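# Shelve-to-desk: lowest-lot foam blocks onto the desk

## Task

Read the lot number printed on the shelf edge directly under each foam block in the storeroom, then move the two blocks with the smallest lot numbers onto the desk, where they must stay put with no help from the robot. Every other foam block must remain on the shelf it started on, and the robot must finish upright, neither toppled nor leaning.

## Robot and tools

ROBOT. One mobile base (0.54 m long, 0.50 m wide, 0.38 m tall) on four driven casters, carrying a single seven-joint arm with a two-finger gripper. The shoulder sits 0.12 m ahead of the base centre, 0.68 m off the floor. The arm begins folded, hand down, poking up to 0.08 m beyond the base front, elbow up to 1.15 m high. Two cameras: base_camera (fixed on the base, looking forward and down) and wrist_camera (fisheye on the hand, looking along the fingers).

FRAMES. Base frame: origin on the floor beneath the base centre, x ahead, y to the left, z up. hand_pose is reported in it, for the point between the finger pads; the hand's own z runs out along the fingers, its y is the closing direction. The odometry frame is the base frame as it was at scene start; heading in it is positive to the left, within -3.142 to 3.142.

execute_actions. Argument "actions": a list holding one action or none (empty = just report state and pictures). Optional "cameras": list of "base_camera", "wrist_camera" or "all"; omitted/null means all, [] means none. An action may contain:
- "base": exactly one key, each a relative offset from where the base currently is, in its own frame. translate_m: metres, forward positive, -2 to 2. strafe_m: metres, left positive, -2 to 2. rotate_rad: radians, counter-clockwise from above positive, -6.3 to 6.3.
- "joints": absolute targets in radians, by name. joint_1_rad (whole arm about vertical; positive is clockwise from above, opposite to rotate_rad), joint_3_rad, joint_5_rad, joint_7_rad: unbounded but travel the short way, so send steps below half a turn to go farther. joint_2_rad (shoulder) -2.249 to 2.249; joint_4_rad (elbow) -2.579 to 2.579; joint_6_rad (wrist) -2.099 to 2.099. gripper_pos: 0 (open, about 85 mm gap) to 1 (closed); gap is roughly 85*(1-gripper_pos) mm. Tolerances: ±0.039 for joints 1-4, ±0.056 for 5-7, ±0.03 gripper. joint_3_rad near 3.14 and joint_5_rad positive both swing a forward-bent segment toward the robot's right; joint_7_rad at 1.57 with hand down has the fingers opening left/right.
- "speeds": optional caps for this action's base motion only: translate_m and strafe_m 0.05-0.5 m/s, rotate_rad 0.1-1.57 rad/s (the top values are the defaults). A base move needing over 8.667 s is rejected; no action runs past 15 s.
Base and joint motions in one action begin together. Unknown keys or out-of-range numbers cause rejection with no motion. Anything left out of an action may still be chasing its previous target.

ARM GEOMETRY. With joint_1_rad 0, joint_3_rad 3.14, joint_5_rad 0 the arm stays in the base's x-z plane. Tilt from vertical (forward positive): upper arm (0.42 m) = j2; forearm (0.31 m) = j2 - j4; hand (0.31 m to the hand point) = j2 - j4 - j6. Forward reach from the shoulder is the sum of length*sin(tilt), height above it the sum of length*cos(tilt). A downward-pointing hand tops out near 0.94 m above the floor, and only close in. Closed fingertips reach about 20 mm beyond the hand point.

OTHER TOOLS. wait(seconds 0-10): commands nothing, returns state and pictures. zoom_image(camera, region [x0,y0,x1,y1] pixels, max 504x504, origin top-left) on the newest full image of that camera; use it to read lot numbers. read_manual(section "licences") only gives licence text. finished_scene(scene): closes the current scene after the robot holds its last command and reports success; irreversible. Replying without a tool call ends everything.

RESULTS. base_status and joint_status tell how each motion ended: "done"; "off_target" (stopped short, may still push); "contact_stop"/"time_out" (target dropped, holds in place); "not_followed" with "joint command not followed" and a "cause:" line when a self-collision check blocked the arm (it may retry those targets later); "limit_stop_at_motor_heat". on_its_own lists uncommanded changes. base_odometry counts wheel turns, so slip looks like travel and drift of a few cm/degrees builds up. base_tilt is in degrees, forward/right positive. motor_effort is percent of max, bracketed value the action's peak. Motor temperatures list one value per arm joint. Gripper at 1 reading "done" means empty; "off_target" means something is held. "ARM HIT", torque warnings/faults, MOTOR HOT and OVER-TEMPERATURE FAULT flag trouble. A reported stop cancels later calls in the same reply.

ACCURACY. Friction and sag leave the hand a centimetre or more off; correct by resending last command plus (wanted minus read), but never command a loaded joint to its read angle. Trust the cameras over hand_pose.

AVOID. Driving the base while the arm is caught on something high (tip risk); shoving with a raised hand; driving into obstacles (the base keeps pushing and may report done while short); torque faults that freeze the arm 10 s; long holding of loads that overheat motors; dropping, slamming or knocking blocks off shelves. Release blocks so they rest stably on the desk, then back off.

Each tool is called after ">>>" by a JSON object that holds its "api" and its "payload".

## Session

>>> {"api": "execute_actions", "payload": {"actions": [{"joints":{"joint_2_rad":0.0,"joint_4_rad":-2.2,"joint_6_rad":0.5}}]}}

Scene clock: 1.70 s.
Motor temperatures (°C, as the motors report them): [26 28 29 27 38 34 37]
base_odometry: x=+0.000 y=+0.000 heading=+0.000 (m, m, rad; odometry frame)
base_tilt: forward=+0.0 right=-0.5 (deg)
base_status: not commanded
joint_positions: joint_1_rad=-0.034 joint_2_rad=-0.012 joint_3_rad=+3.132 joint_4_rad=-2.215 joint_5_rad=+0.024 joint_6_rad=+0.478 joint_7_rad=+1.538 gripper_pos=+0.000
joint_status: all done
motor_effort: joint_1_rad=+0(0) joint_2_rad=-18(19) joint_3_rad=-1(0) joint_4_rad=+23(23) joint_5_rad=+0(1) joint_6_rad=+7(7) joint_7_rad=+0(1) (%)
hand_pose: x=+0.6742 y=+0.0288 z=+0.8692 quat_wxyz=(-0.022, +0.759, +0.016, +0.650) (m; base frame)
pictures: base_camera, wrist_camera
camera_calibration (this result's frames):
wrist_camera: T_world_to_cam=[[0.0426468, -0.998781, -0.0248743, 0.0239639], [-0.147234, 0.0183423, -0.988932, 1.01715], [0.988182, 0.0458371, -0.146272, -0.40569], [0, 0, 0, 1]] pos_world=[0.549632, 0.0238736, 0.947146]
Images, in order (width x height): base_camera 644x364, wrist_camera 644x476.

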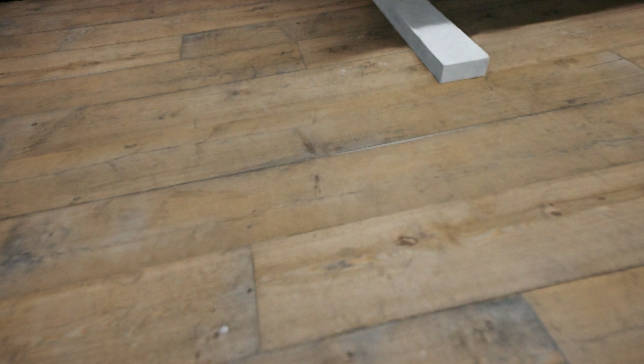

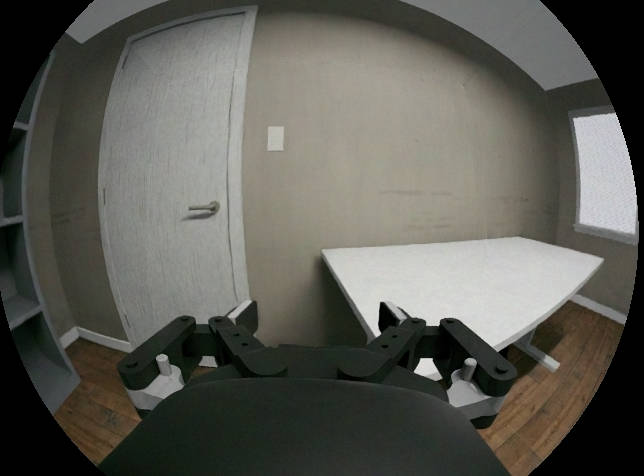

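>>> {"api": "execute_actions", "payload": {"actions": [{"base":{"rotate_rad":1.85}}]}}

>>> {"api": "execute_actions", "payload": {"actions": [{"base":{"rotate_rad":1.57}}]}}

Scene clock: 4.50 s.
Motor temperatures (°C, as the motors report them): [26 28 29 28 38 34 37]
base_odometry: x=+0.000 y=+0.000 heading=+1.850 (m, m, rad; odometry frame)
base_tilt: forward=+0.0 right=-0.5 (deg)
base_status: done
joint_positions: joint_1_rad=-0.036 joint_2_rad=-0.008 joint_3_rad=+3.132 joint_4_rad=-2.215 joint_5_rad=+0.024 joint_6_rad=+0.478 joint_7_rad=+1.538 gripper_pos=+0.000
joint_status: not commanded
motor_effort: joint_1_rad=-1(2) joint_2_rad=-19(21) joint_3_rad=-1(3) joint_4_rad=+22(23) joint_5_rad=+0(0) joint_6_rad=+7(7) joint_7_rad=+0(0) (%)
hand_pose: x=+0.6750 y=+0.0304 z=+0.8666 quat_wxyz=(-0.023, +0.761, +0.017, +0.649) (m; base frame)
pictures: base_camera, wrist_camera
camera_calibration (this result's frames):
wrist_camera: T_world_to_cam=[[0.0453827, -0.998659, -0.0249125, 0.0236644], [-0.151901, 0.0177495, -0.988236, 1.01723], [0.987353, 0.0486331, -0.150892, -0.402435], [0, 0, 0, 1]] pos_world=[0.550791, 0.025149, 0.945128]
Images, in order (width x height): base_camera 644x364, wrist_camera 644x476.

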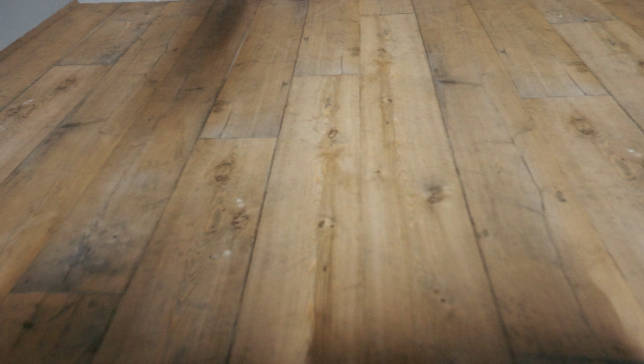

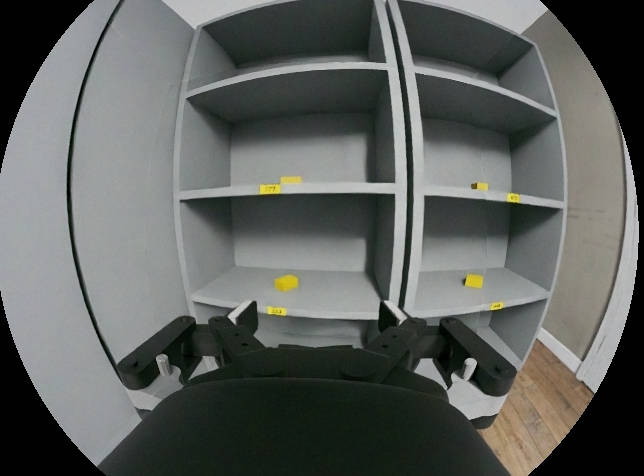

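Scene clock: 6.77 s.
Motor temperatures (°C, as the motors report them): [26 28 29 28 38 34 37]
base_odometry: x=+0.000 y=+0.000 heading=-2.863 (m, m, rad; odometry frame)
base_tilt: forward=+0.0 right=-0.6 (deg)
base_status: done
joint_positions: joint_1_rad=-0.038 joint_2_rad=-0.007 joint_3_rad=+3.129 joint_4_rad=-2.215 joint_5_rad=+0.024 joint_6_rad=+0.478 joint_7_rad=+1.538 gripper_pos=+0.000
joint_status: not commanded
motor_effort: joint_1_rad=-1(1) joint_2_rad=-19(20) joint_3_rad=-1(2) joint_4_rad=+22(22) joint_5_rad=+0(0) joint_6_rad=+7(7) joint_7_rad=+0(0) (%)
hand_pose: x=+0.6749 y=+0.0335 z=+0.8664 quat_wxyz=(-0.025, +0.761, +0.019, +0.648) (m; base frame)
pictures: base_camera, wrist_camera
camera_calibration (this result's frames):
wrist_camera: T_world_to_cam=[[0.0508695, -0.998395, -0.0248941, 0.0229994], [-0.152334, 0.0168779, -0.988185, 1.01724], [0.987019, 0.0540607, -0.151231, -0.40213], [0, 0, 0, 1]] pos_world=[0.5507, 0.027533, 0.944979]
Images, in order (width x height): base_camera 644x364, wrist_camera 644x476.

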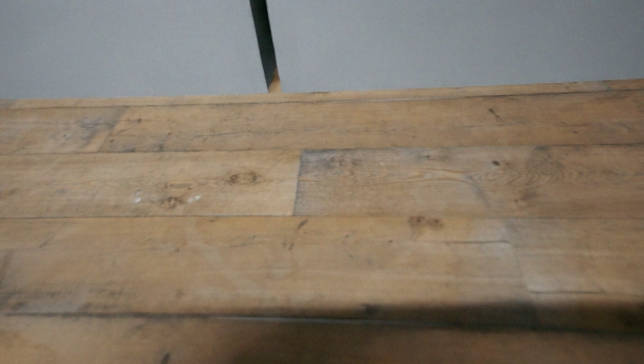

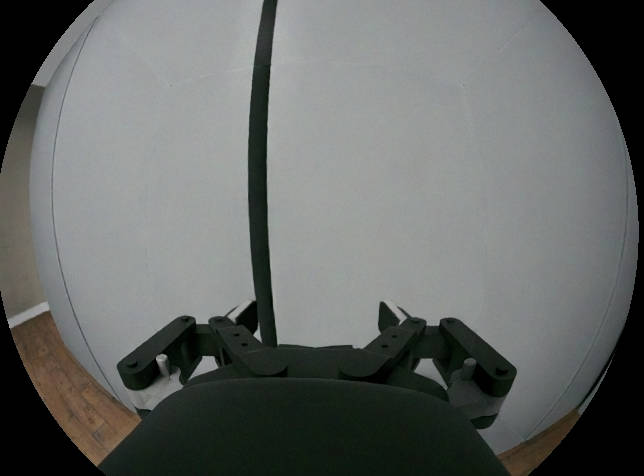

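Backs of shelves; more behind. First read these.

>>> {"api": "execute_actions", "payload": {"actions": [{"joints":{"joint_1_rad":1.8,"joint_6_rad":0.25}}], "cameras": ["wrist_camera"]}}

>>> {"api": "zoom_image", "payload": {"camera": "wrist_camera", "region": [150,90,510,340]}}

>>> {"api": "execute_actions", "payload": {"actions": [{"base":{"rotate_rad":1.55},"joints":{"joint_1_rad":0,"joint_2_rad":-0.3,"joint_4_rad":-2.4,"joint_6_rad":0.35}}]}}

Scene clock: 9.93 s.
Motor temperatures (°C, as the motors report them): [26 28 29 28 38 34 37]
base_odometry: x=+0.000 y=+0.000 heading=-2.863 (m, m, rad; odometry frame)
base_tilt: forward=+0.1 right=-0.5 (deg)
base_status: not commanded
joint_positions: joint_1_rad=+1.793 joint_2_rad=-0.007 joint_3_rad=+3.129 joint_4_rad=-2.215 joint_5_rad=+0.024 joint_6_rad=+0.287 joint_7_rad=+1.538 gripper_pos=+0.000
joint_status: all done
motor_effort: joint_1_rad=-1(2) joint_2_rad=-19(19) joint_3_rad=-1(2) joint_4_rad=+22(22) joint_5_rad=+0(0) joint_6_rad=+7(7) joint_7_rad=+0(0) (%)
hand_pose: x=+0.0097 y=-0.5308 z=+0.8088 quat_wxyz=(+0.442, +0.514, -0.638, +0.365) (m; base frame)
pictures: wrist_camera
camera_calibration (this result's frames):
wrist_camera: T_world_to_cam=[[-0.976039, 0.216559, -0.0212284, 0.143895], [0.0924165, 0.324237, -0.941451, 0.991514], [-0.196997, -0.920854, -0.336482, -0.0799467], [0, 0, 0, 1]] pos_world=[0.0330658, -0.426267, 0.909615]
Images, in order (width x height): wrist_camera 644x476.

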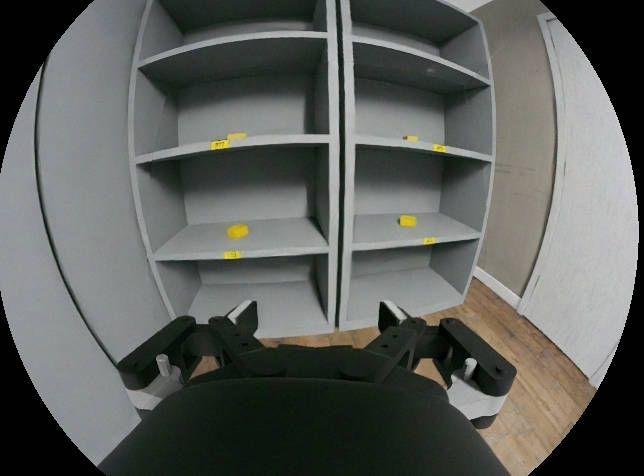

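Region (150, 90, 510, 340) of wrist_camera's 644x476 image, scaled by 1.400; it fills the top 350 rows of this view, and the rest is white.

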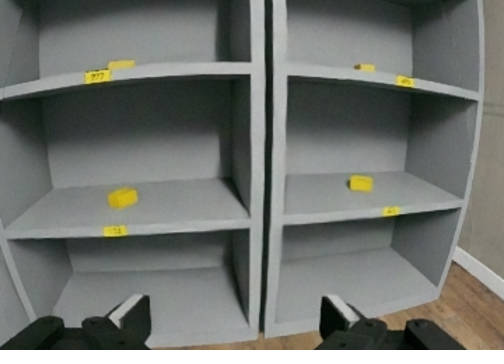

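Scene clock: 12.90 s.
Motor temperatures (°C, as the motors report them): [26 28 29 28 38 34 37]
base_odometry: x=+0.000 y=+0.000 heading=-1.313 (m, m, rad; odometry frame)
base_tilt: forward=-0.1 right=-0.6 (deg)
base_status: done
joint_positions: joint_1_rad=+0.009 joint_2_rad=-0.283 joint_3_rad=+3.129 joint_4_rad=-2.372 joint_5_rad=+0.024 joint_6_rad=+0.313 joint_7_rad=+1.538 gripper_pos=+0.000
joint_status: all done
motor_effort: joint_1_rad=-1(1) joint_2_rad=-11(21) joint_3_rad=-1(3) joint_4_rad=+23(23) joint_5_rad=+1(0) joint_6_rad=+7(7) joint_7_rad=+0(0) (%)
hand_pose: x=+0.5792 y=+0.0058 z=+0.8667 quat_wxyz=(-0.006, +0.776, +0.001, +0.631) (m; base frame)
pictures: base_camera, wrist_camera
camera_calibration (this result's frames):
wrist_camera: T_world_to_cam=[[-0.0017171, -0.999815, -0.0191633, 0.025791], [-0.196993, 0.019126, -0.980218, 1.02242], [0.980403, 0.00209189, -0.196989, -0.262337], [0, 0, 0, 1]] pos_world=[0.45865, 0.00678014, 0.951014]
Images, in order (width x height): base_camera 644x364, wrist_camera 644x476.

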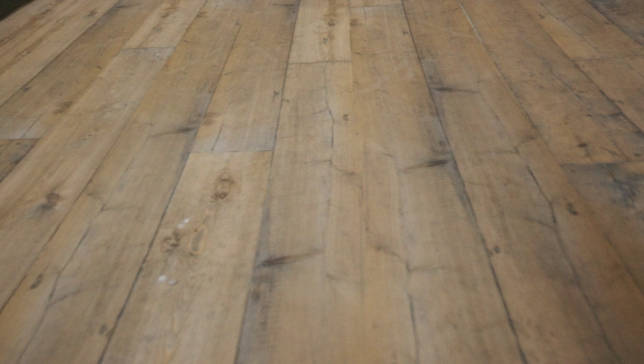

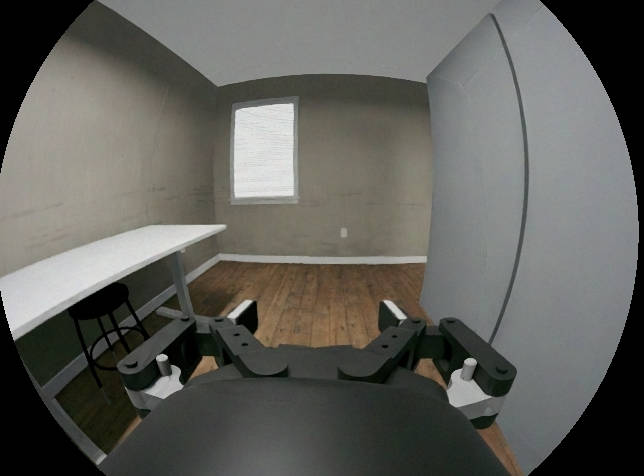

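>>> {"api": "execute_actions", "payload": {"actions": [{"base":{"translate_m":-0.65},"joints":{"joint_1_rad":-2.8,"joint_6_rad":0.2}}], "cameras": ["wrist_camera"]}}

>>> {"api": "zoom_image", "payload": {"camera": "wrist_camera", "region": [120,100,370,330]}}

>>> {"api": "zoom_image", "payload": {"camera": "wrist_camera", "region": [350,100,600,330]}}

Scene clock: 16.87 s.
Motor temperatures (°C, as the motors report them): [26 28 29 28 38 34 37]
base_odometry: x=-0.166 y=+0.629 heading=-1.313 (m, m, rad; odometry frame)
base_tilt: forward=+0.1 right=-0.5 (deg)
base_status: done
joint_positions: joint_1_rad=-2.791 joint_2_rad=-0.287 joint_3_rad=+3.129 joint_4_rad=-2.373 joint_5_rad=+0.024 joint_6_rad=+0.237 joint_7_rad=+1.538 gripper_pos=+0.000
joint_status: all done
motor_effort: joint_1_rad=-1(0) joint_2_rad=-10(14) joint_3_rad=-1(1) joint_4_rad=+23(23) joint_5_rad=+1(1) joint_6_rad=+7(7) joint_7_rad=+0(0) (%)
hand_pose: x=-0.3102 y=+0.1471 z=+0.8452 quat_wxyz=(-0.594, +0.135, +0.787, +0.098) (m; base frame)
pictures: wrist_camera
camera_calibration (this result's frames):
wrist_camera: T_world_to_cam=[[0.339462, 0.940453, -0.0177337, -0.0156332], [0.245719, -0.106861, -0.963433, 0.96509], [-0.907958, 0.322691, -0.267362, 0.0315979], [0, 0, 0, 1]] pos_world=[-0.203145, 0.107636, 0.93797]
Images, in order (width x height): wrist_camera 644x476.

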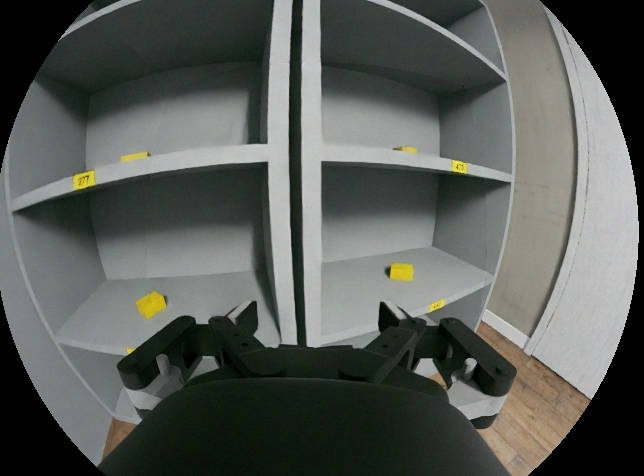

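Region (120, 100, 370, 330) of wrist_camera's 644x476 image, scaled by 2.016; it fills the top 464 rows of this view, and the rest is white.

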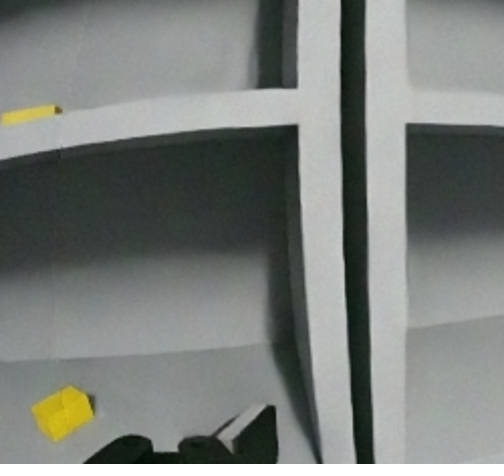

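Region (350, 100, 600, 330) of wrist_camera's 644x476 image, scaled by 2.016; it fills the top 464 rows of this view, and the rest is white.

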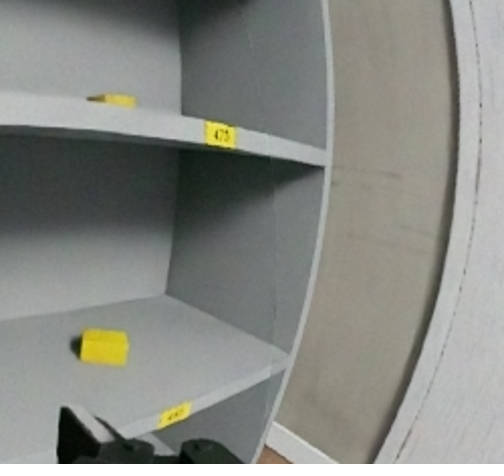

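>>> {"api": "execute_actions", "payload": {"actions": [{"base":{"translate_m":0.1},"joints":{"joint_1_rad":-3.0,"joint_2_rad":0.6,"joint_4_rad":-2.45,"joint_6_rad":1.2}}], "cameras": ["wrist_camera"]}}

>>> {"api": "zoom_image", "payload": {"camera": "wrist_camera", "region": [80,80,580,330]}}

Scene clock: 19.23 s.
Motor temperatures (°C, as the motors report them): [26 28 29 28 38 34 37]
base_odometry: x=-0.140 y=+0.532 heading=-1.313 (m, m, rad; odometry frame)
base_tilt: forward=+0.0 right=-0.6 (deg)
base_status: done
joint_positions: joint_1_rad=-2.989 joint_2_rad=+0.590 joint_3_rad=+3.129 joint_4_rad=-2.421 joint_5_rad=+0.024 joint_6_rad=+1.164 joint_7_rad=+1.538 gripper_pos=+0.000
joint_status: all done
motor_effort: joint_1_rad=-1(1) joint_2_rad=-28(30) joint_3_rad=-2(0) joint_4_rad=+10(23) joint_5_rad=+1(1) joint_6_rad=+7(7) joint_7_rad=+0(0) (%)
hand_pose: x=-0.4509 y=+0.0727 z=+0.6352 quat_wxyz=(-0.603, +0.061, +0.795, +0.024) (m; base frame)
pictures: wrist_camera
camera_calibration (this result's frames):
wrist_camera: T_world_to_cam=[[0.137256, 0.989452, -0.0463216, 0.0217425], [0.257324, -0.0807762, -0.962943, 0.792462], [-0.956528, 0.12025, -0.265696, -0.136468], [0, 0, 0, 1]] pos_world=[-0.337439, 0.0589091, 0.727844]
Images, in order (width x height): wrist_camera 644x476.

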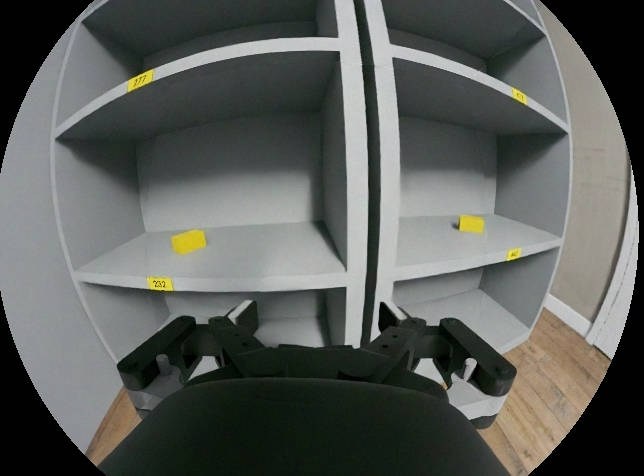

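Region (80, 80, 580, 330) of wrist_camera's 644x476 image, scaled by 1.008.

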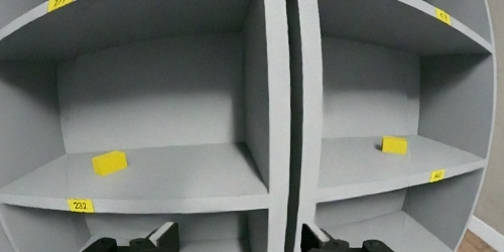

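>>> {"api": "zoom_image", "payload": {"camera": "wrist_camera", "region": [480,230,550,280]}}

>>> {"api": "execute_actions", "payload": {"actions": [{"base":{"translate_m":2.0}}], "cameras": []}}

>>> {"api": "execute_actions", "payload": {"actions": [{"base":{"translate_m":1.0},"joints":{"joint_1_rad":2.0}}]}}

Region (480, 230, 550, 280) of wrist_camera's 644x476 image, scaled by 7.200; it fills the top 360 rows of this view, and the rest is white.

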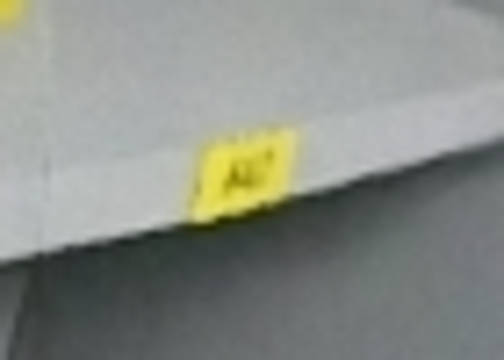

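Scene clock: 28.07 s.
Motor temperatures (°C, as the motors report them): [26 29 29 28 38 34 37]
base_odometry: x=+0.370 y=-1.402 heading=-1.313 (m, m, rad; odometry frame)
base_tilt: forward=+0.1 right=-0.6 (deg)
base_status: done
joint_positions: joint_1_rad=-2.991 joint_2_rad=+0.590 joint_3_rad=+3.129 joint_4_rad=-2.430 joint_5_rad=+0.024 joint_6_rad=+1.165 joint_7_rad=+1.538 gripper_pos=+0.000
joint_status: not commanded
motor_effort: joint_1_rad=-1(0) joint_2_rad=-28(30) joint_3_rad=-1(2) joint_4_rad=+9(11) joint_5_rad=+1(1) joint_6_rad=+7(7) joint_7_rad=+0(0) (%)
hand_pose: x=-0.4474 y=+0.0714 z=+0.6322 quat_wxyz=(-0.599, +0.061, +0.798, +0.023) (m; base frame)
pictures: none
No camera images: the call's "cameras" was empty. Leave "cameras" out to get every camera's image.

Scene clock: 31.43 s.
Motor temperatures (°C, as the motors report them): [26 29 29 28 38 34 37]
base_odometry: x=+0.625 y=-2.369 heading=-1.313 (m, m, rad; odometry frame)
base_tilt: forward=+0.0 right=-0.5 (deg)
base_status: done
joint_positions: joint_1_rad=-4.286 joint_2_rad=+0.590 joint_3_rad=+3.129 joint_4_rad=-2.430 joint_5_rad=+0.024 joint_6_rad=+1.165 joint_7_rad=+1.538 gripper_pos=+0.000
joint_status: all done
motor_effort: joint_1_rad=+0(1) joint_2_rad=-29(30) joint_3_rad=-1(3) joint_4_rad=+10(10) joint_5_rad=+1(0) joint_6_rad=+7(7) joint_7_rad=+1(0) (%)
hand_pose: x=-0.1035 y=-0.5257 z=+0.6320 quat_wxyz=(-0.492, -0.433, +0.673, -0.343) (m; base frame)
pictures: base_camera, wrist_camera
camera_calibration (this result's frames):
wrist_camera: T_world_to_cam=[[-0.915427, 0.399802, -0.0463918, 0.147145], [0.150745, 0.233701, -0.960552, 0.804433], [-0.373189, -0.886308, -0.274204, -0.196503], [0, 0, 0, 1]] pos_world=[-0.0598962, -0.420988, 0.725644]
Images, in order (width x height): base_camera 644x364, wrist_camera 644x476.

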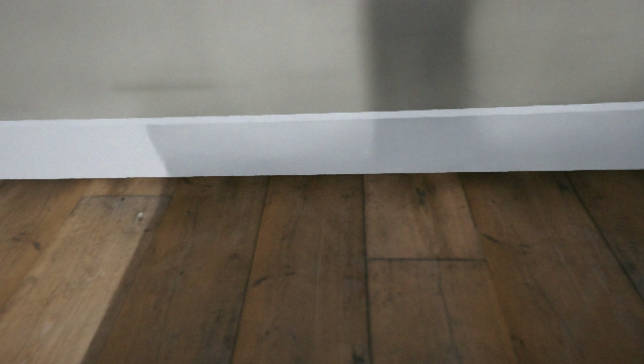

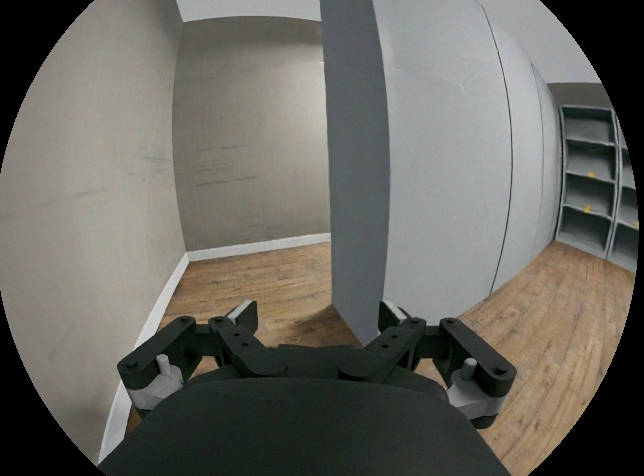

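>>> {"api": "execute_actions", "payload": {"actions": [{"base":{"strafe_m":-1.65},"joints":{"joint_1_rad":1.7}}], "cameras": []}}

>>> {"api": "execute_actions", "payload": {"actions": [{"base":{"strafe_m":-0.2},"joints":{"joint_1_rad":-2.9,"joint_6_rad":1.35}}], "cameras": ["wrist_camera"]}}

Scene clock: 36.27 s.
Motor temperatures (°C, as the motors report them): [26 29 29 28 38 34 37]
base_odometry: x=-0.970 y=-2.791 heading=-1.313 (m, m, rad; odometry frame)
base_tilt: forward=-0.1 right=-0.5 (deg)
base_status: done
joint_positions: joint_1_rad=-4.578 joint_2_rad=+0.591 joint_3_rad=+3.129 joint_4_rad=-2.431 joint_5_rad=+0.024 joint_6_rad=+1.165 joint_7_rad=+1.538 gripper_pos=+0.000
joint_status: all done
motor_effort: joint_1_rad=-1(3) joint_2_rad=-28(29) joint_3_rad=-1(3) joint_4_rad=+9(11) joint_5_rad=+1(1) joint_6_rad=+7(8) joint_7_rad=+1(0) (%)
hand_pose: x=+0.0570 y=-0.5671 z=+0.6317 quat_wxyz=(-0.437, -0.526, +0.603, -0.411) (m; base frame)
pictures: none
No camera images: the call's "cameras" was empty. Leave "cameras" out to get every camera's image.

Scene clock: 39.13 s.
Motor temperatures (°C, as the motors report them): [26 29 29 28 38 34 37]
base_odometry: x=-1.164 y=-2.842 heading=-1.312 (m, m, rad; odometry frame)
base_tilt: forward=+0.0 right=-0.5 (deg)
base_status: done
joint_positions: joint_1_rad=-2.906 joint_2_rad=+0.593 joint_3_rad=+3.130 joint_4_rad=-2.433 joint_5_rad=+0.024 joint_6_rad=+1.313 joint_7_rad=+1.538 gripper_pos=+0.000
joint_status: all done
motor_effort: joint_1_rad=-1(2) joint_2_rad=-28(30) joint_3_rad=-2(3) joint_4_rad=+9(11) joint_5_rad=+1(1) joint_6_rad=+7(7) joint_7_rad=+0(1) (%)
hand_pose: x=-0.4476 y=+0.1216 z=+0.6746 quat_wxyz=(-0.653, +0.090, +0.750, +0.054) (m; base frame)
pictures: wrist_camera
camera_calibration (this result's frames):
wrist_camera: T_world_to_cam=[[0.214496, 0.975522, -0.0484583, 0.0124644], [0.121334, -0.0758418, -0.98971, 0.790107], [-0.969159, 0.20641, -0.134631, -0.233319], [0, 0, 0, 1]] pos_world=[-0.324663, 0.0959232, 0.751169]
Images, in order (width x height): wrist_camera 644x476.

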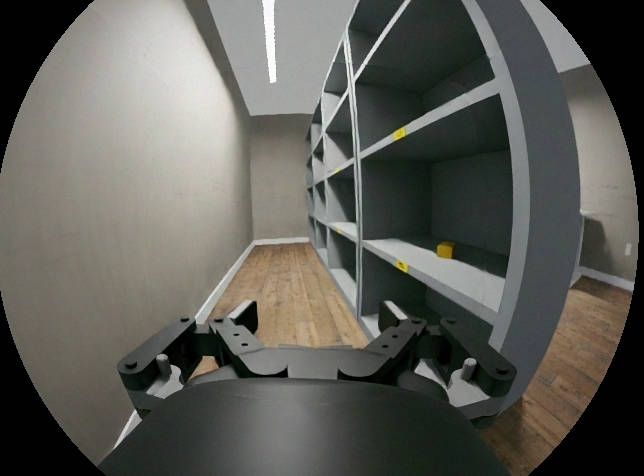

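>>> {"api": "execute_actions", "payload": {"actions": [{"base":{"translate_m":-0.9},"joints":{"joint_1_rad":-2.5,"joint_2_rad":0.3,"joint_4_rad":-2.55,"joint_6_rad":1.1}}]}}

>>> {"api": "execute_actions", "payload": {"actions": [{"base":{"translate_m":-0.9}}]}}

Scene clock: 42.53 s.
Motor temperatures (°C, as the motors report them): [26 29 29 28 38 34 37]
base_odometry: x=-1.394 y=-1.972 heading=-1.312 (m, m, rad; odometry frame)
base_tilt: forward=-0.1 right=-0.6 (deg)
base_status: done
joint_positions: joint_1_rad=-2.508 joint_2_rad=+0.313 joint_3_rad=+3.131 joint_4_rad=-2.524 joint_5_rad=+0.024 joint_6_rad=+1.136 joint_7_rad=+1.538 gripper_pos=+0.000
joint_status: all done
motor_effort: joint_1_rad=-1(3) joint_2_rad=-23(28) joint_3_rad=-1(3) joint_4_rad=+13(14) joint_5_rad=+1(1) joint_6_rad=+7(7) joint_7_rad=+0(0) (%)
hand_pose: x=-0.3180 y=+0.3039 z=+0.7420 quat_wxyz=(-0.633, +0.232, +0.715, +0.186) (m; base frame)
pictures: base_camera, wrist_camera
camera_calibration (this result's frames):
wrist_camera: T_world_to_cam=[[0.575007, 0.817115, -0.0411055, -0.0326324], [0.0770057, -0.104071, -0.991584, 0.850792], [-0.814517, 0.567002, -0.122764, -0.205492], [0, 0, 0, 1]] pos_world=[-0.214128, 0.231722, 0.817064]
Images, in order (width x height): base_camera 644x364, wrist_camera 644x476.

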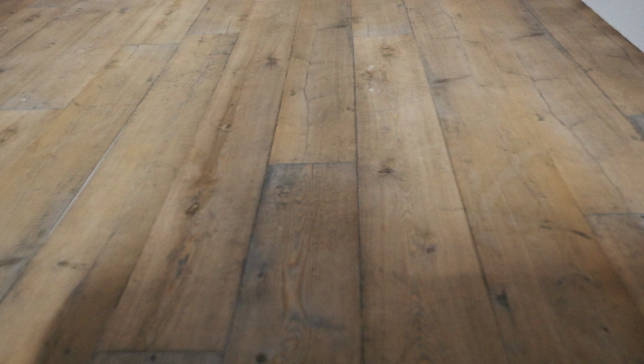

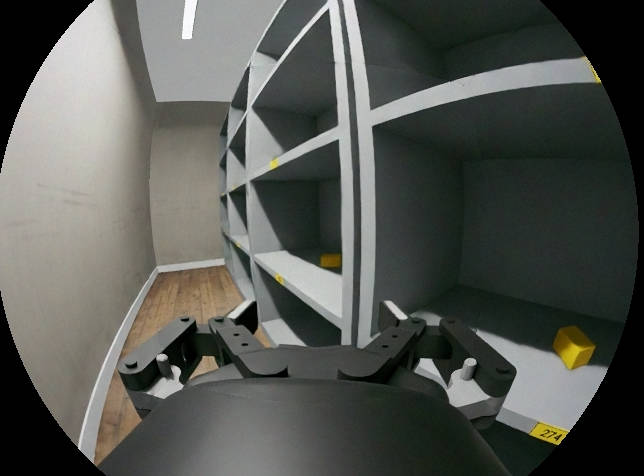

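Scene clock: 45.70 s.
Motor temperatures (°C, as the motors report them): [26 29 29 28 38 34 37]
base_odometry: x=-1.625 y=-1.102 heading=-1.312 (m, m, rad; odometry frame)
base_tilt: forward=+0.0 right=-0.5 (deg)
base_status: done
joint_positions: joint_1_rad=-2.506 joint_2_rad=+0.310 joint_3_rad=+3.131 joint_4_rad=-2.528 joint_5_rad=+0.024 joint_6_rad=+1.136 joint_7_rad=+1.538 gripper_pos=+0.000
joint_status: not commanded
motor_effort: joint_1_rad=-1(1) joint_2_rad=-21(23) joint_3_rad=-2(2) joint_4_rad=+13(14) joint_5_rad=+0(1) joint_6_rad=+7(7) joint_7_rad=+0(0) (%)
hand_pose: x=-0.3160 y=+0.3041 z=+0.7414 quat_wxyz=(-0.632, +0.234, +0.715, +0.186) (m; base frame)
pictures: base_camera, wrist_camera
camera_calibration (this result's frames):
wrist_camera: T_world_to_cam=[[0.577071, 0.815659, -0.0410962, -0.0328437], [0.0788066, -0.105699, -0.991271, 0.850789], [-0.812883, 0.568795, -0.125275, -0.202158], [0, 0, 0, 1]] pos_world=[-0.212426, 0.231704, 0.816687]
Images, in order (width x height): base_camera 644x364, wrist_camera 644x476.

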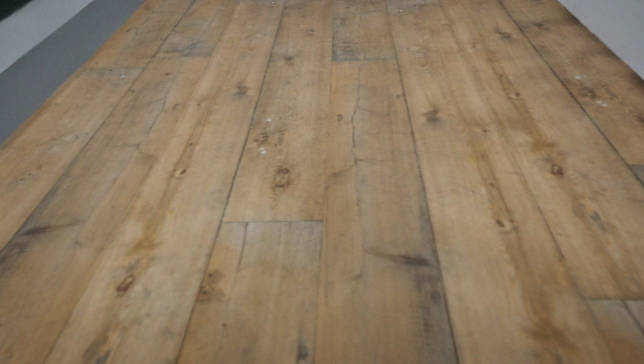

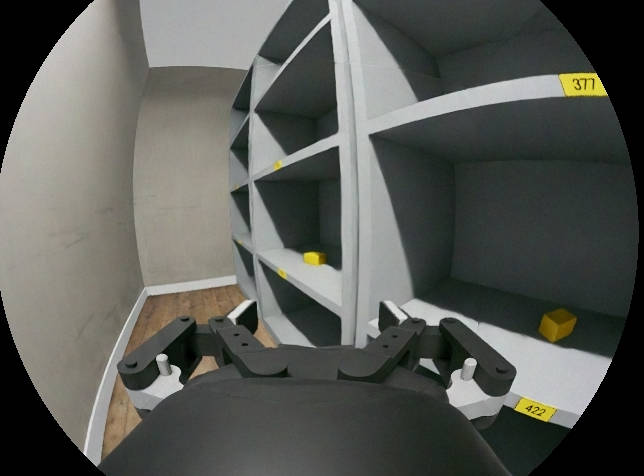

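>>> {"api": "execute_actions", "payload": {"actions": [{"base":{"translate_m":-0.9}}]}}

>>> {"api": "execute_actions", "payload": {"actions": [{"base":{"translate_m":-0.8}}]}}

Scene clock: 49.00 s.
Motor temperatures (°C, as the motors report them): [26 29 29 28 38 34 37]
base_odometry: x=-1.856 y=-0.232 heading=-1.311 (m, m, rad; odometry frame)
base_tilt: forward=-0.1 right=-0.5 (deg)
base_status: done
joint_positions: joint_1_rad=-2.505 joint_2_rad=+0.310 joint_3_rad=+3.131 joint_4_rad=-2.530 joint_5_rad=+0.024 joint_6_rad=+1.135 joint_7_rad=+1.538 gripper_pos=+0.000
joint_status: not commanded
motor_effort: joint_1_rad=+0(0) joint_2_rad=-21(23) joint_3_rad=-1(2) joint_4_rad=+13(14) joint_5_rad=+1(0) joint_6_rad=+7(8) joint_7_rad=+0(0) (%)
hand_pose: x=-0.3153 y=+0.3041 z=+0.7412 quat_wxyz=(-0.632, +0.234, +0.715, +0.187) (m; base frame)
pictures: base_camera, wrist_camera
camera_calibration (this result's frames):
wrist_camera: T_world_to_cam=[[0.577848, 0.815109, -0.041088, -0.0329279], [0.0792336, -0.106134, -0.99119, 0.85083], [-0.812289, 0.569502, -0.125914, -0.20119], [0, 0, 0, 1]] pos_world=[-0.211811, 0.23172, 0.816649]
Images, in order (width x height): base_camera 644x364, wrist_camera 644x476.

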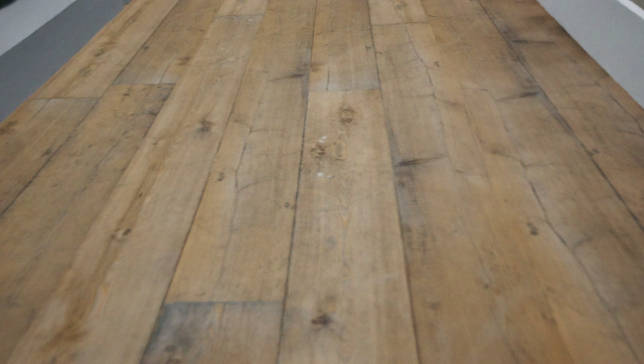

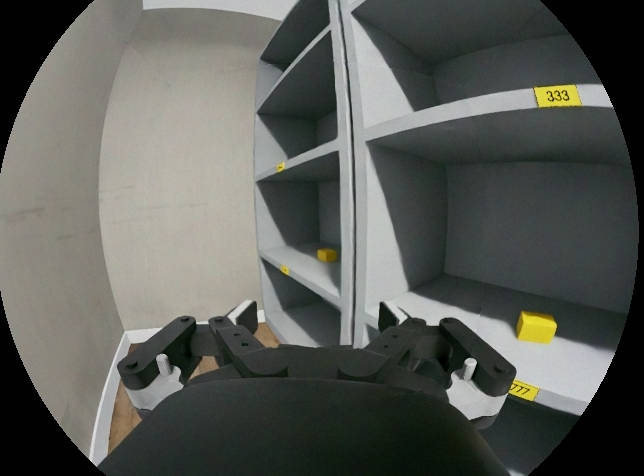

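Scene clock: 51.97 s.
Motor temperatures (°C, as the motors report them): [26 29 29 28 38 34 37]
base_odometry: x=-2.062 y=+0.541 heading=-1.311 (m, m, rad; odometry frame)
base_tilt: forward=+0.0 right=-0.5 (deg)
base_status: done
joint_positions: joint_1_rad=-2.504 joint_2_rad=+0.309 joint_3_rad=+3.131 joint_4_rad=-2.531 joint_5_rad=+0.024 joint_6_rad=+1.135 joint_7_rad=+1.538 gripper_pos=+0.000
joint_status: not commanded
motor_effort: joint_1_rad=+0(1) joint_2_rad=-22(23) joint_3_rad=-1(2) joint_4_rad=+13(14) joint_5_rad=+1(0) joint_6_rad=+7(8) joint_7_rad=+1(0) (%)
hand_pose: x=-0.3147 y=+0.3043 z=+0.7413 quat_wxyz=(-0.631, +0.234, +0.715, +0.187) (m; base frame)
pictures: base_camera, wrist_camera
camera_calibration (this result's frames):
wrist_camera: T_world_to_cam=[[0.578517, 0.814636, -0.0410779, -0.0330054], [0.0792942, -0.106291, -0.991168, 0.850903], [-0.811807, 0.57015, -0.126087, -0.200731], [0, 0, 0, 1]] pos_world=[-0.211333, 0.231777, 0.816723]
Images, in order (width x height): base_camera 644x364, wrist_camera 644x476.

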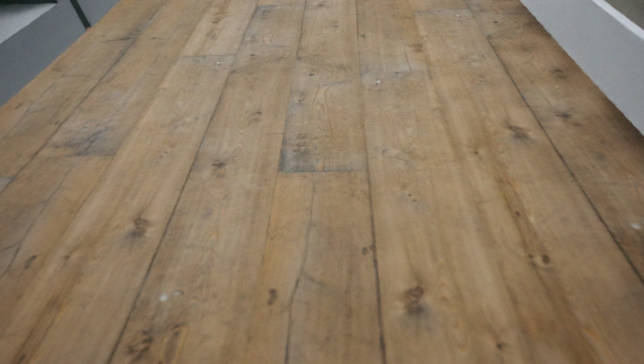

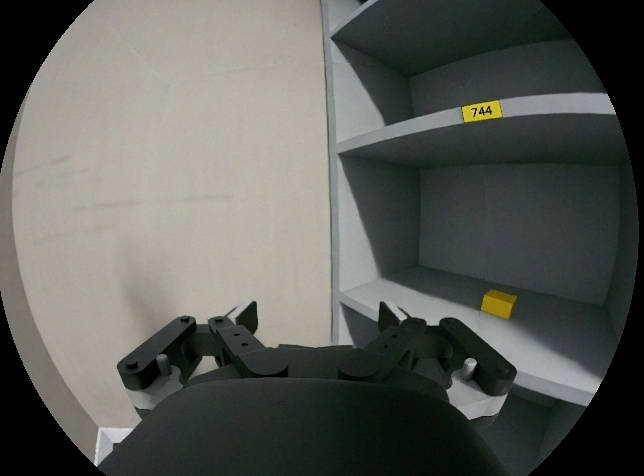

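>>> {"api": "execute_actions", "payload": {"actions": [{"joints":{"joint_6_rad":0.6},"base":{"rotate_rad":-0.04}}], "cameras": ["wrist_camera"]}}

>>> {"api": "execute_actions", "payload": {"actions": [{"base":{"translate_m":2.0},"joints":{"joint_6_rad":1.1}}], "cameras": []}}

>>> {"api": "execute_actions", "payload": {"actions": [{"base":{"translate_m":0.35},"joints":{"joint_1_rad":-1.57}}]}}

Scene clock: 53.07 s.
Motor temperatures (°C, as the motors report them): [26 29 29 28 38 34 37]
base_odometry: x=-2.062 y=+0.541 heading=-1.351 (m, m, rad; odometry frame)
base_tilt: forward=+0.0 right=-0.5 (deg)
base_status: done
joint_positions: joint_1_rad=-2.502 joint_2_rad=+0.307 joint_3_rad=+3.131 joint_4_rad=-2.534 joint_5_rad=+0.024 joint_6_rad=+0.616 joint_7_rad=+1.538 gripper_pos=+0.000
joint_status: all done
motor_effort: joint_1_rad=-1(1) joint_2_rad=-21(22) joint_3_rad=-1(2) joint_4_rad=+12(14) joint_5_rad=+1(1) joint_6_rad=+6(7) joint_7_rad=+0(1) (%)
hand_pose: x=-0.2622 y=+0.2697 z=+0.5930 quat_wxyz=(-0.424, +0.281, +0.852, +0.126) (m; base frame)
pictures: wrist_camera
camera_calibration (this result's frames):
wrist_camera: T_world_to_cam=[[0.596814, 0.801884, -0.0282098, -0.0407126], [0.471117, -0.378662, -0.796658, 0.75692], [-0.649509, 0.462166, -0.603772, 0.197831], [0, 0, 0, 1]] pos_world=[-0.203807, 0.227833, 0.721303]
Images, in order (width x height): wrist_camera 644x476.

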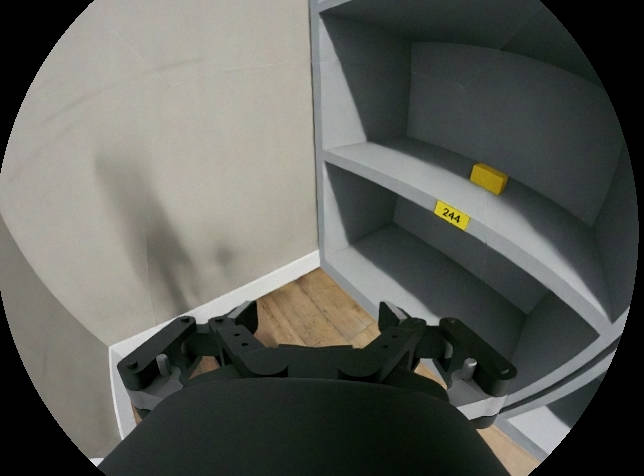

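Scene clock: 58.43 s.
Motor temperatures (°C, as the motors report them): [26 29 29 28 38 34 37]
base_odometry: x=-1.627 y=-1.411 heading=-1.351 (m, m, rad; odometry frame)
base_tilt: forward=+0.1 right=-0.6 (deg)
base_status: done
joint_positions: joint_1_rad=-2.502 joint_2_rad=+0.307 joint_3_rad=+3.131 joint_4_rad=-2.534 joint_5_rad=+0.024 joint_6_rad=+1.086 joint_7_rad=+1.538 gripper_pos=+0.000
joint_status: all done
motor_effort: joint_1_rad=-1(1) joint_2_rad=-22(23) joint_3_rad=-1(2) joint_4_rad=+13(14) joint_5_rad=+0(0) joint_6_rad=+7(7) joint_7_rad=+0(1) (%)
hand_pose: x=-0.3110 y=+0.3029 z=+0.7255 quat_wxyz=(-0.612, +0.240, +0.731, +0.182) (m; base frame)
pictures: none
No camera images: the call's "cameras" was empty. Leave "cameras" out to get every camera's image.

Scene clock: 60.63 s.
Motor temperatures (°C, as the motors report them): [26 29 29 28 38 34 37]
base_odometry: x=-1.551 y=-1.753 heading=-1.352 (m, m, rad; odometry frame)
base_tilt: forward=+0.1 right=-0.5 (deg)
base_status: done
joint_positions: joint_1_rad=-1.579 joint_2_rad=+0.307 joint_3_rad=+3.132 joint_4_rad=-2.534 joint_5_rad=+0.024 joint_6_rad=+1.086 joint_7_rad=+1.538 gripper_pos=+0.000
joint_status: all done
motor_effort: joint_1_rad=-1(4) joint_2_rad=-21(24) joint_3_rad=-1(3) joint_4_rad=+13(13) joint_5_rad=+1(2) joint_6_rad=+7(7) joint_7_rad=+0(1) (%)
hand_pose: x=+0.1021 y=+0.5258 z=+0.7255 quat_wxyz=(-0.467, +0.541, +0.547, +0.436) (m; base frame)
pictures: base_camera, wrist_camera
camera_calibration (this result's frames):
wrist_camera: T_world_to_cam=[[0.998909, 0.0241959, -0.0399319, -0.083371], [-0.0349993, -0.178041, -0.9834, 0.869504], [-0.0309038, 0.983726, -0.177, -0.250869], [0, 0, 0, 1]] pos_world=[0.105959, 0.403611, 0.807338]
Images, in order (width x height): base_camera 644x364, wrist_camera 644x476.

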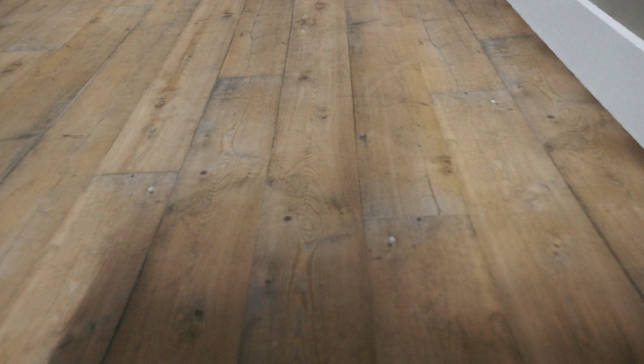

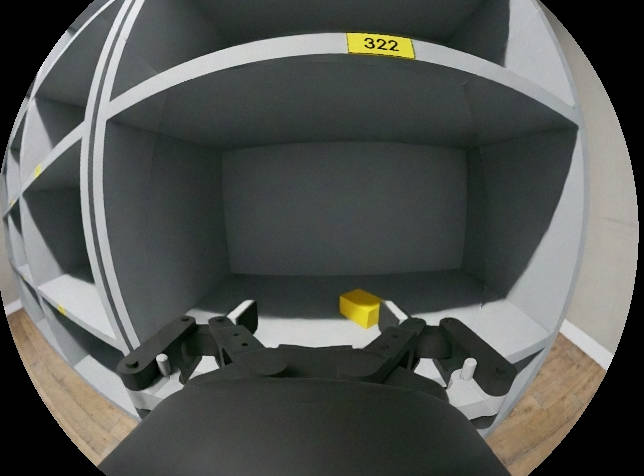

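>>> {"api": "execute_actions", "payload": {"actions": [{"base":{"translate_m":-2.0},"joints":{"joint_6_rad":0.8}}], "cameras": []}}

>>> {"api": "execute_actions", "payload": {"actions": [{"base":{"translate_m":-0.65}}], "cameras": ["wrist_camera"]}}

Scene clock: 66.30 s.
Motor temperatures (°C, as the motors report them): [26 29 29 28 38 34 37]
base_odometry: x=-1.986 y=+0.199 heading=-1.352 (m, m, rad; odometry frame)
base_tilt: forward=+0.0 right=-0.4 (deg)
base_status: done
joint_positions: joint_1_rad=-1.570 joint_2_rad=+0.305 joint_3_rad=+3.132 joint_4_rad=-2.540 joint_5_rad=+0.024 joint_6_rad=+0.816 joint_7_rad=+1.538 gripper_pos=+0.000
joint_status: all done
motor_effort: joint_1_rad=-1(3) joint_2_rad=-22(23) joint_3_rad=+0(3) joint_4_rad=+12(14) joint_5_rad=+0(0) joint_6_rad=+7(7) joint_7_rad=+0(1) (%)
hand_pose: x=+0.1080 y=+0.4973 z=+0.6450 quat_wxyz=(-0.384, +0.600, +0.601, +0.363) (m; base frame)
pictures: none
No camera images: the call's "cameras" was empty. Leave "cameras" out to get every camera's image.

Scene clock: 68.97 s.
Motor temperatures (°C, as the motors report them): [26 29 29 28 38 34 37]
base_odometry: x=-2.127 y=+0.834 heading=-1.351 (m, m, rad; odometry frame)
base_tilt: forward=+0.0 right=-0.6 (deg)
base_status: done
joint_positions: joint_1_rad=-1.570 joint_2_rad=+0.305 joint_3_rad=+3.132 joint_4_rad=-2.540 joint_5_rad=+0.024 joint_6_rad=+0.816 joint_7_rad=+1.538 gripper_pos=+0.000
joint_status: not commanded
motor_effort: joint_1_rad=-1(1) joint_2_rad=-21(23) joint_3_rad=-1(2) joint_4_rad=+12(12) joint_5_rad=+1(0) joint_6_rad=+6(7) joint_7_rad=+0(0) (%)
hand_pose: x=+0.1078 y=+0.4972 z=+0.6450 quat_wxyz=(-0.384, +0.600, +0.601, +0.363) (m; base frame)
pictures: wrist_camera
camera_calibration (this result's frames):
wrist_camera: T_world_to_cam=[[0.999414, 0.00424476, -0.0339541, -0.0856244], [-0.0287018, -0.436273, -0.899357, 0.859024], [-0.0186308, 0.899805, -0.435895, -0.0294762], [0, 0, 0, 1]] pos_world=[0.109681, 0.401655, 0.756814]
Images, in order (width x height): wrist_camera 644x476.

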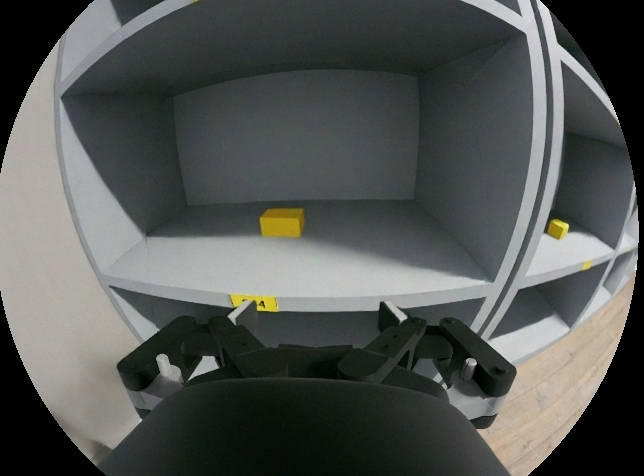

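>>> {"api": "execute_actions", "payload": {"actions": [{"base":{"translate_m":0.07},"joints":{"joint_2_rad":0.6,"joint_4_rad":-1.65,"joint_6_rad":0.2,"joint_7_rad":0}}], "cameras": []}}

>>> {"api": "execute_actions", "payload": {"actions": [{"joints":{"joint_2_rad":0.85,"joint_4_rad":-1.05,"joint_6_rad":-0.5}}], "cameras": []}}

>>> {"api": "execute_actions", "payload": {"actions": [{"joints":{"joint_2_rad":1.06,"joint_4_rad":-0.52,"joint_6_rad":-1.2}}], "cameras": ["wrist_camera"]}}

Scene clock: 72.27 s.
Motor temperatures (°C, as the motors report them): [26 29 29 28 38 34 37]
base_odometry: x=-2.112 y=+0.765 heading=-1.351 (m, m, rad; odometry frame)
base_tilt: forward=+0.0 right=-0.6 (deg)
base_status: done
joint_positions: joint_1_rad=-1.567 joint_2_rad=+0.584 joint_3_rad=+3.132 joint_4_rad=-1.675 joint_5_rad=+0.024 joint_6_rad=+0.237 joint_7_rad=+0.033 gripper_pos=+0.000
joint_status: all done
motor_effort: joint_1_rad=+0(1) joint_2_rad=-38(37) joint_3_rad=-1(2) joint_4_rad=+21(21) joint_5_rad=+1(0) joint_6_rad=+7(7) joint_7_rad=+0(1) (%)
hand_pose: x=+0.1129 y=+0.7550 z=+0.6977 quat_wxyz=(-0.531, +0.847, +0.026, +0.009) (m; base frame)
pictures: none
No camera images: the call's "cameras" was empty. Leave "cameras" out to get every camera's image.

Scene clock: 74.10 s.
Motor temperatures (°C, as the motors report them): [26 29 29 28 38 34 37]
base_odometry: x=-2.112 y=+0.765 heading=-1.351 (m, m, rad; odometry frame)
base_tilt: forward=-0.1 right=-0.5 (deg)
base_status: not commanded
joint_positions: joint_1_rad=-1.567 joint_2_rad=+0.836 joint_3_rad=+3.132 joint_4_rad=-1.077 joint_5_rad=+0.024 joint_6_rad=-0.465 joint_7_rad=+0.033 gripper_pos=+0.000
joint_status: all done
motor_effort: joint_1_rad=+0(0) joint_2_rad=-46(47) joint_3_rad=-1(1) joint_4_rad=+23(23) joint_5_rad=+1(1) joint_6_rad=+5(7) joint_7_rad=+1(1) (%)
hand_pose: x=+0.1187 y=+0.8237 z=+0.6338 quat_wxyz=(-0.373, +0.928, +0.023, +0.012) (m; base frame)
pictures: none
No camera images: the call's "cameras" was empty. Leave "cameras" out to get every camera's image.

Scene clock: 75.83 s.
Motor temperatures (°C, as the motors report them): [26 29 29 28 38 34 37]
base_odometry: x=-2.112 y=+0.765 heading=-1.351 (m, m, rad; odometry frame)
base_tilt: forward=+0.0 right=-0.6 (deg)
base_status: not commanded
joint_positions: joint_1_rad=-1.567 joint_2_rad=+1.045 joint_3_rad=+3.132 joint_4_rad=-0.547 joint_5_rad=+0.024 joint_6_rad=-1.166 joint_7_rad=+0.033 gripper_pos=+0.000
joint_status: all done
motor_effort: joint_1_rad=-1(0) joint_2_rad=-51(51) joint_3_rad=-2(2) joint_4_rad=+22(23) joint_5_rad=+1(1) joint_6_rad=+2(4) joint_7_rad=+0(0) (%)
hand_pose: x=+0.1233 y=+0.7949 z=+0.5979 quat_wxyz=(-0.191, +0.981, +0.019, +0.011) (m; base frame)
pictures: wrist_camera
camera_calibration (this result's frames):
wrist_camera: T_world_to_cam=[[0.026868, -0.929749, -0.367212, 0.957628], [-0.999401, -0.0169635, -0.0301737, 0.213625], [0.0218248, 0.367802, -0.929648, 0.395547], [0, 0, 0, 1]] pos_world=[0.179135, 0.748495, 0.725817]
Images, in order (width x height): wrist_camera 644x476.

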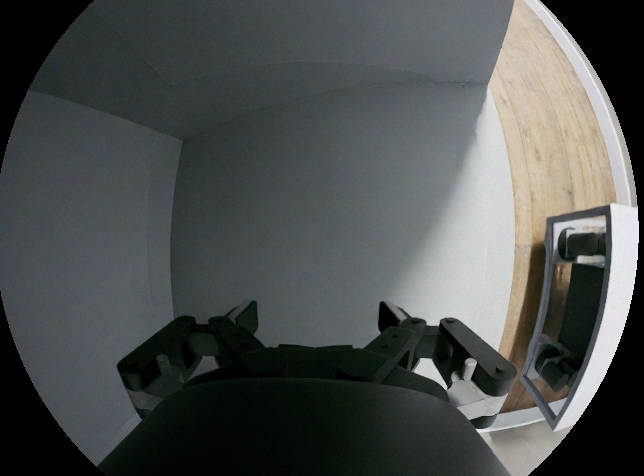

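Wrong side; flip.

>>> {"api": "execute_actions", "payload": {"actions": [{"base":{"strafe_m":0.08},"joints":{"joint_7_rad":3.13,"joint_6_rad":-1.3}}], "cameras": ["wrist_camera"]}}

Scene clock: 79.03 s.
Motor temperatures (°C, as the motors report them): [26 30 29 28 38 34 37]
base_odometry: x=-2.034 y=+0.783 heading=-1.351 (m, m, rad; odometry frame)
base_tilt: forward=+0.0 right=-0.6 (deg)
base_status: done
joint_positions: joint_1_rad=-1.567 joint_2_rad=+1.050 joint_3_rad=+3.132 joint_4_rad=-0.544 joint_5_rad=+0.024 joint_6_rad=-1.263 joint_7_rad=+3.115 gripper_pos=+0.000
joint_status: all done
motor_effort: joint_1_rad=+0(2) joint_2_rad=-50(52) joint_3_rad=-2(2) joint_4_rad=+21(23) joint_5_rad=+1(2) joint_6_rad=+2(3) joint_7_rad=+0(1) (%)
hand_pose: x=+0.1235 y=+0.7664 z=+0.5849 quat_wxyz=(+0.006, +0.011, +0.990, +0.142) (m; base frame)
pictures: wrist_camera
camera_calibration (this result's frames):
wrist_camera: T_world_to_cam=[[0.0338865, 0.957066, 0.287882, -0.903751], [0.999391, -0.0348473, -0.00178772, -0.0368156], [0.00832095, 0.287767, -0.957664, 0.473328], [0, 0, 0, 1]] pos_world=[0.0634796, 0.727458, 0.713397]
Images, in order (width x height): wrist_camera 644x476.

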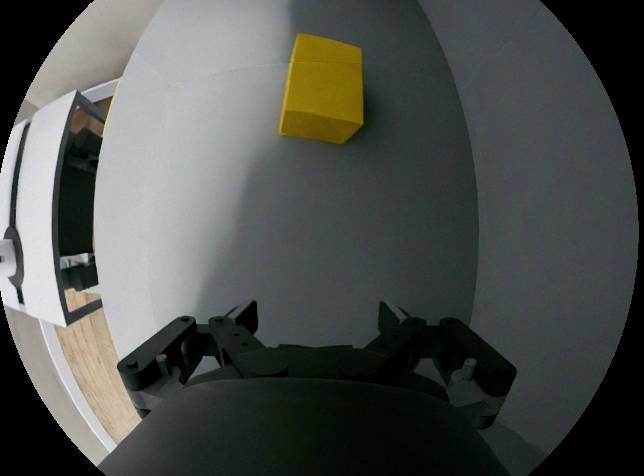

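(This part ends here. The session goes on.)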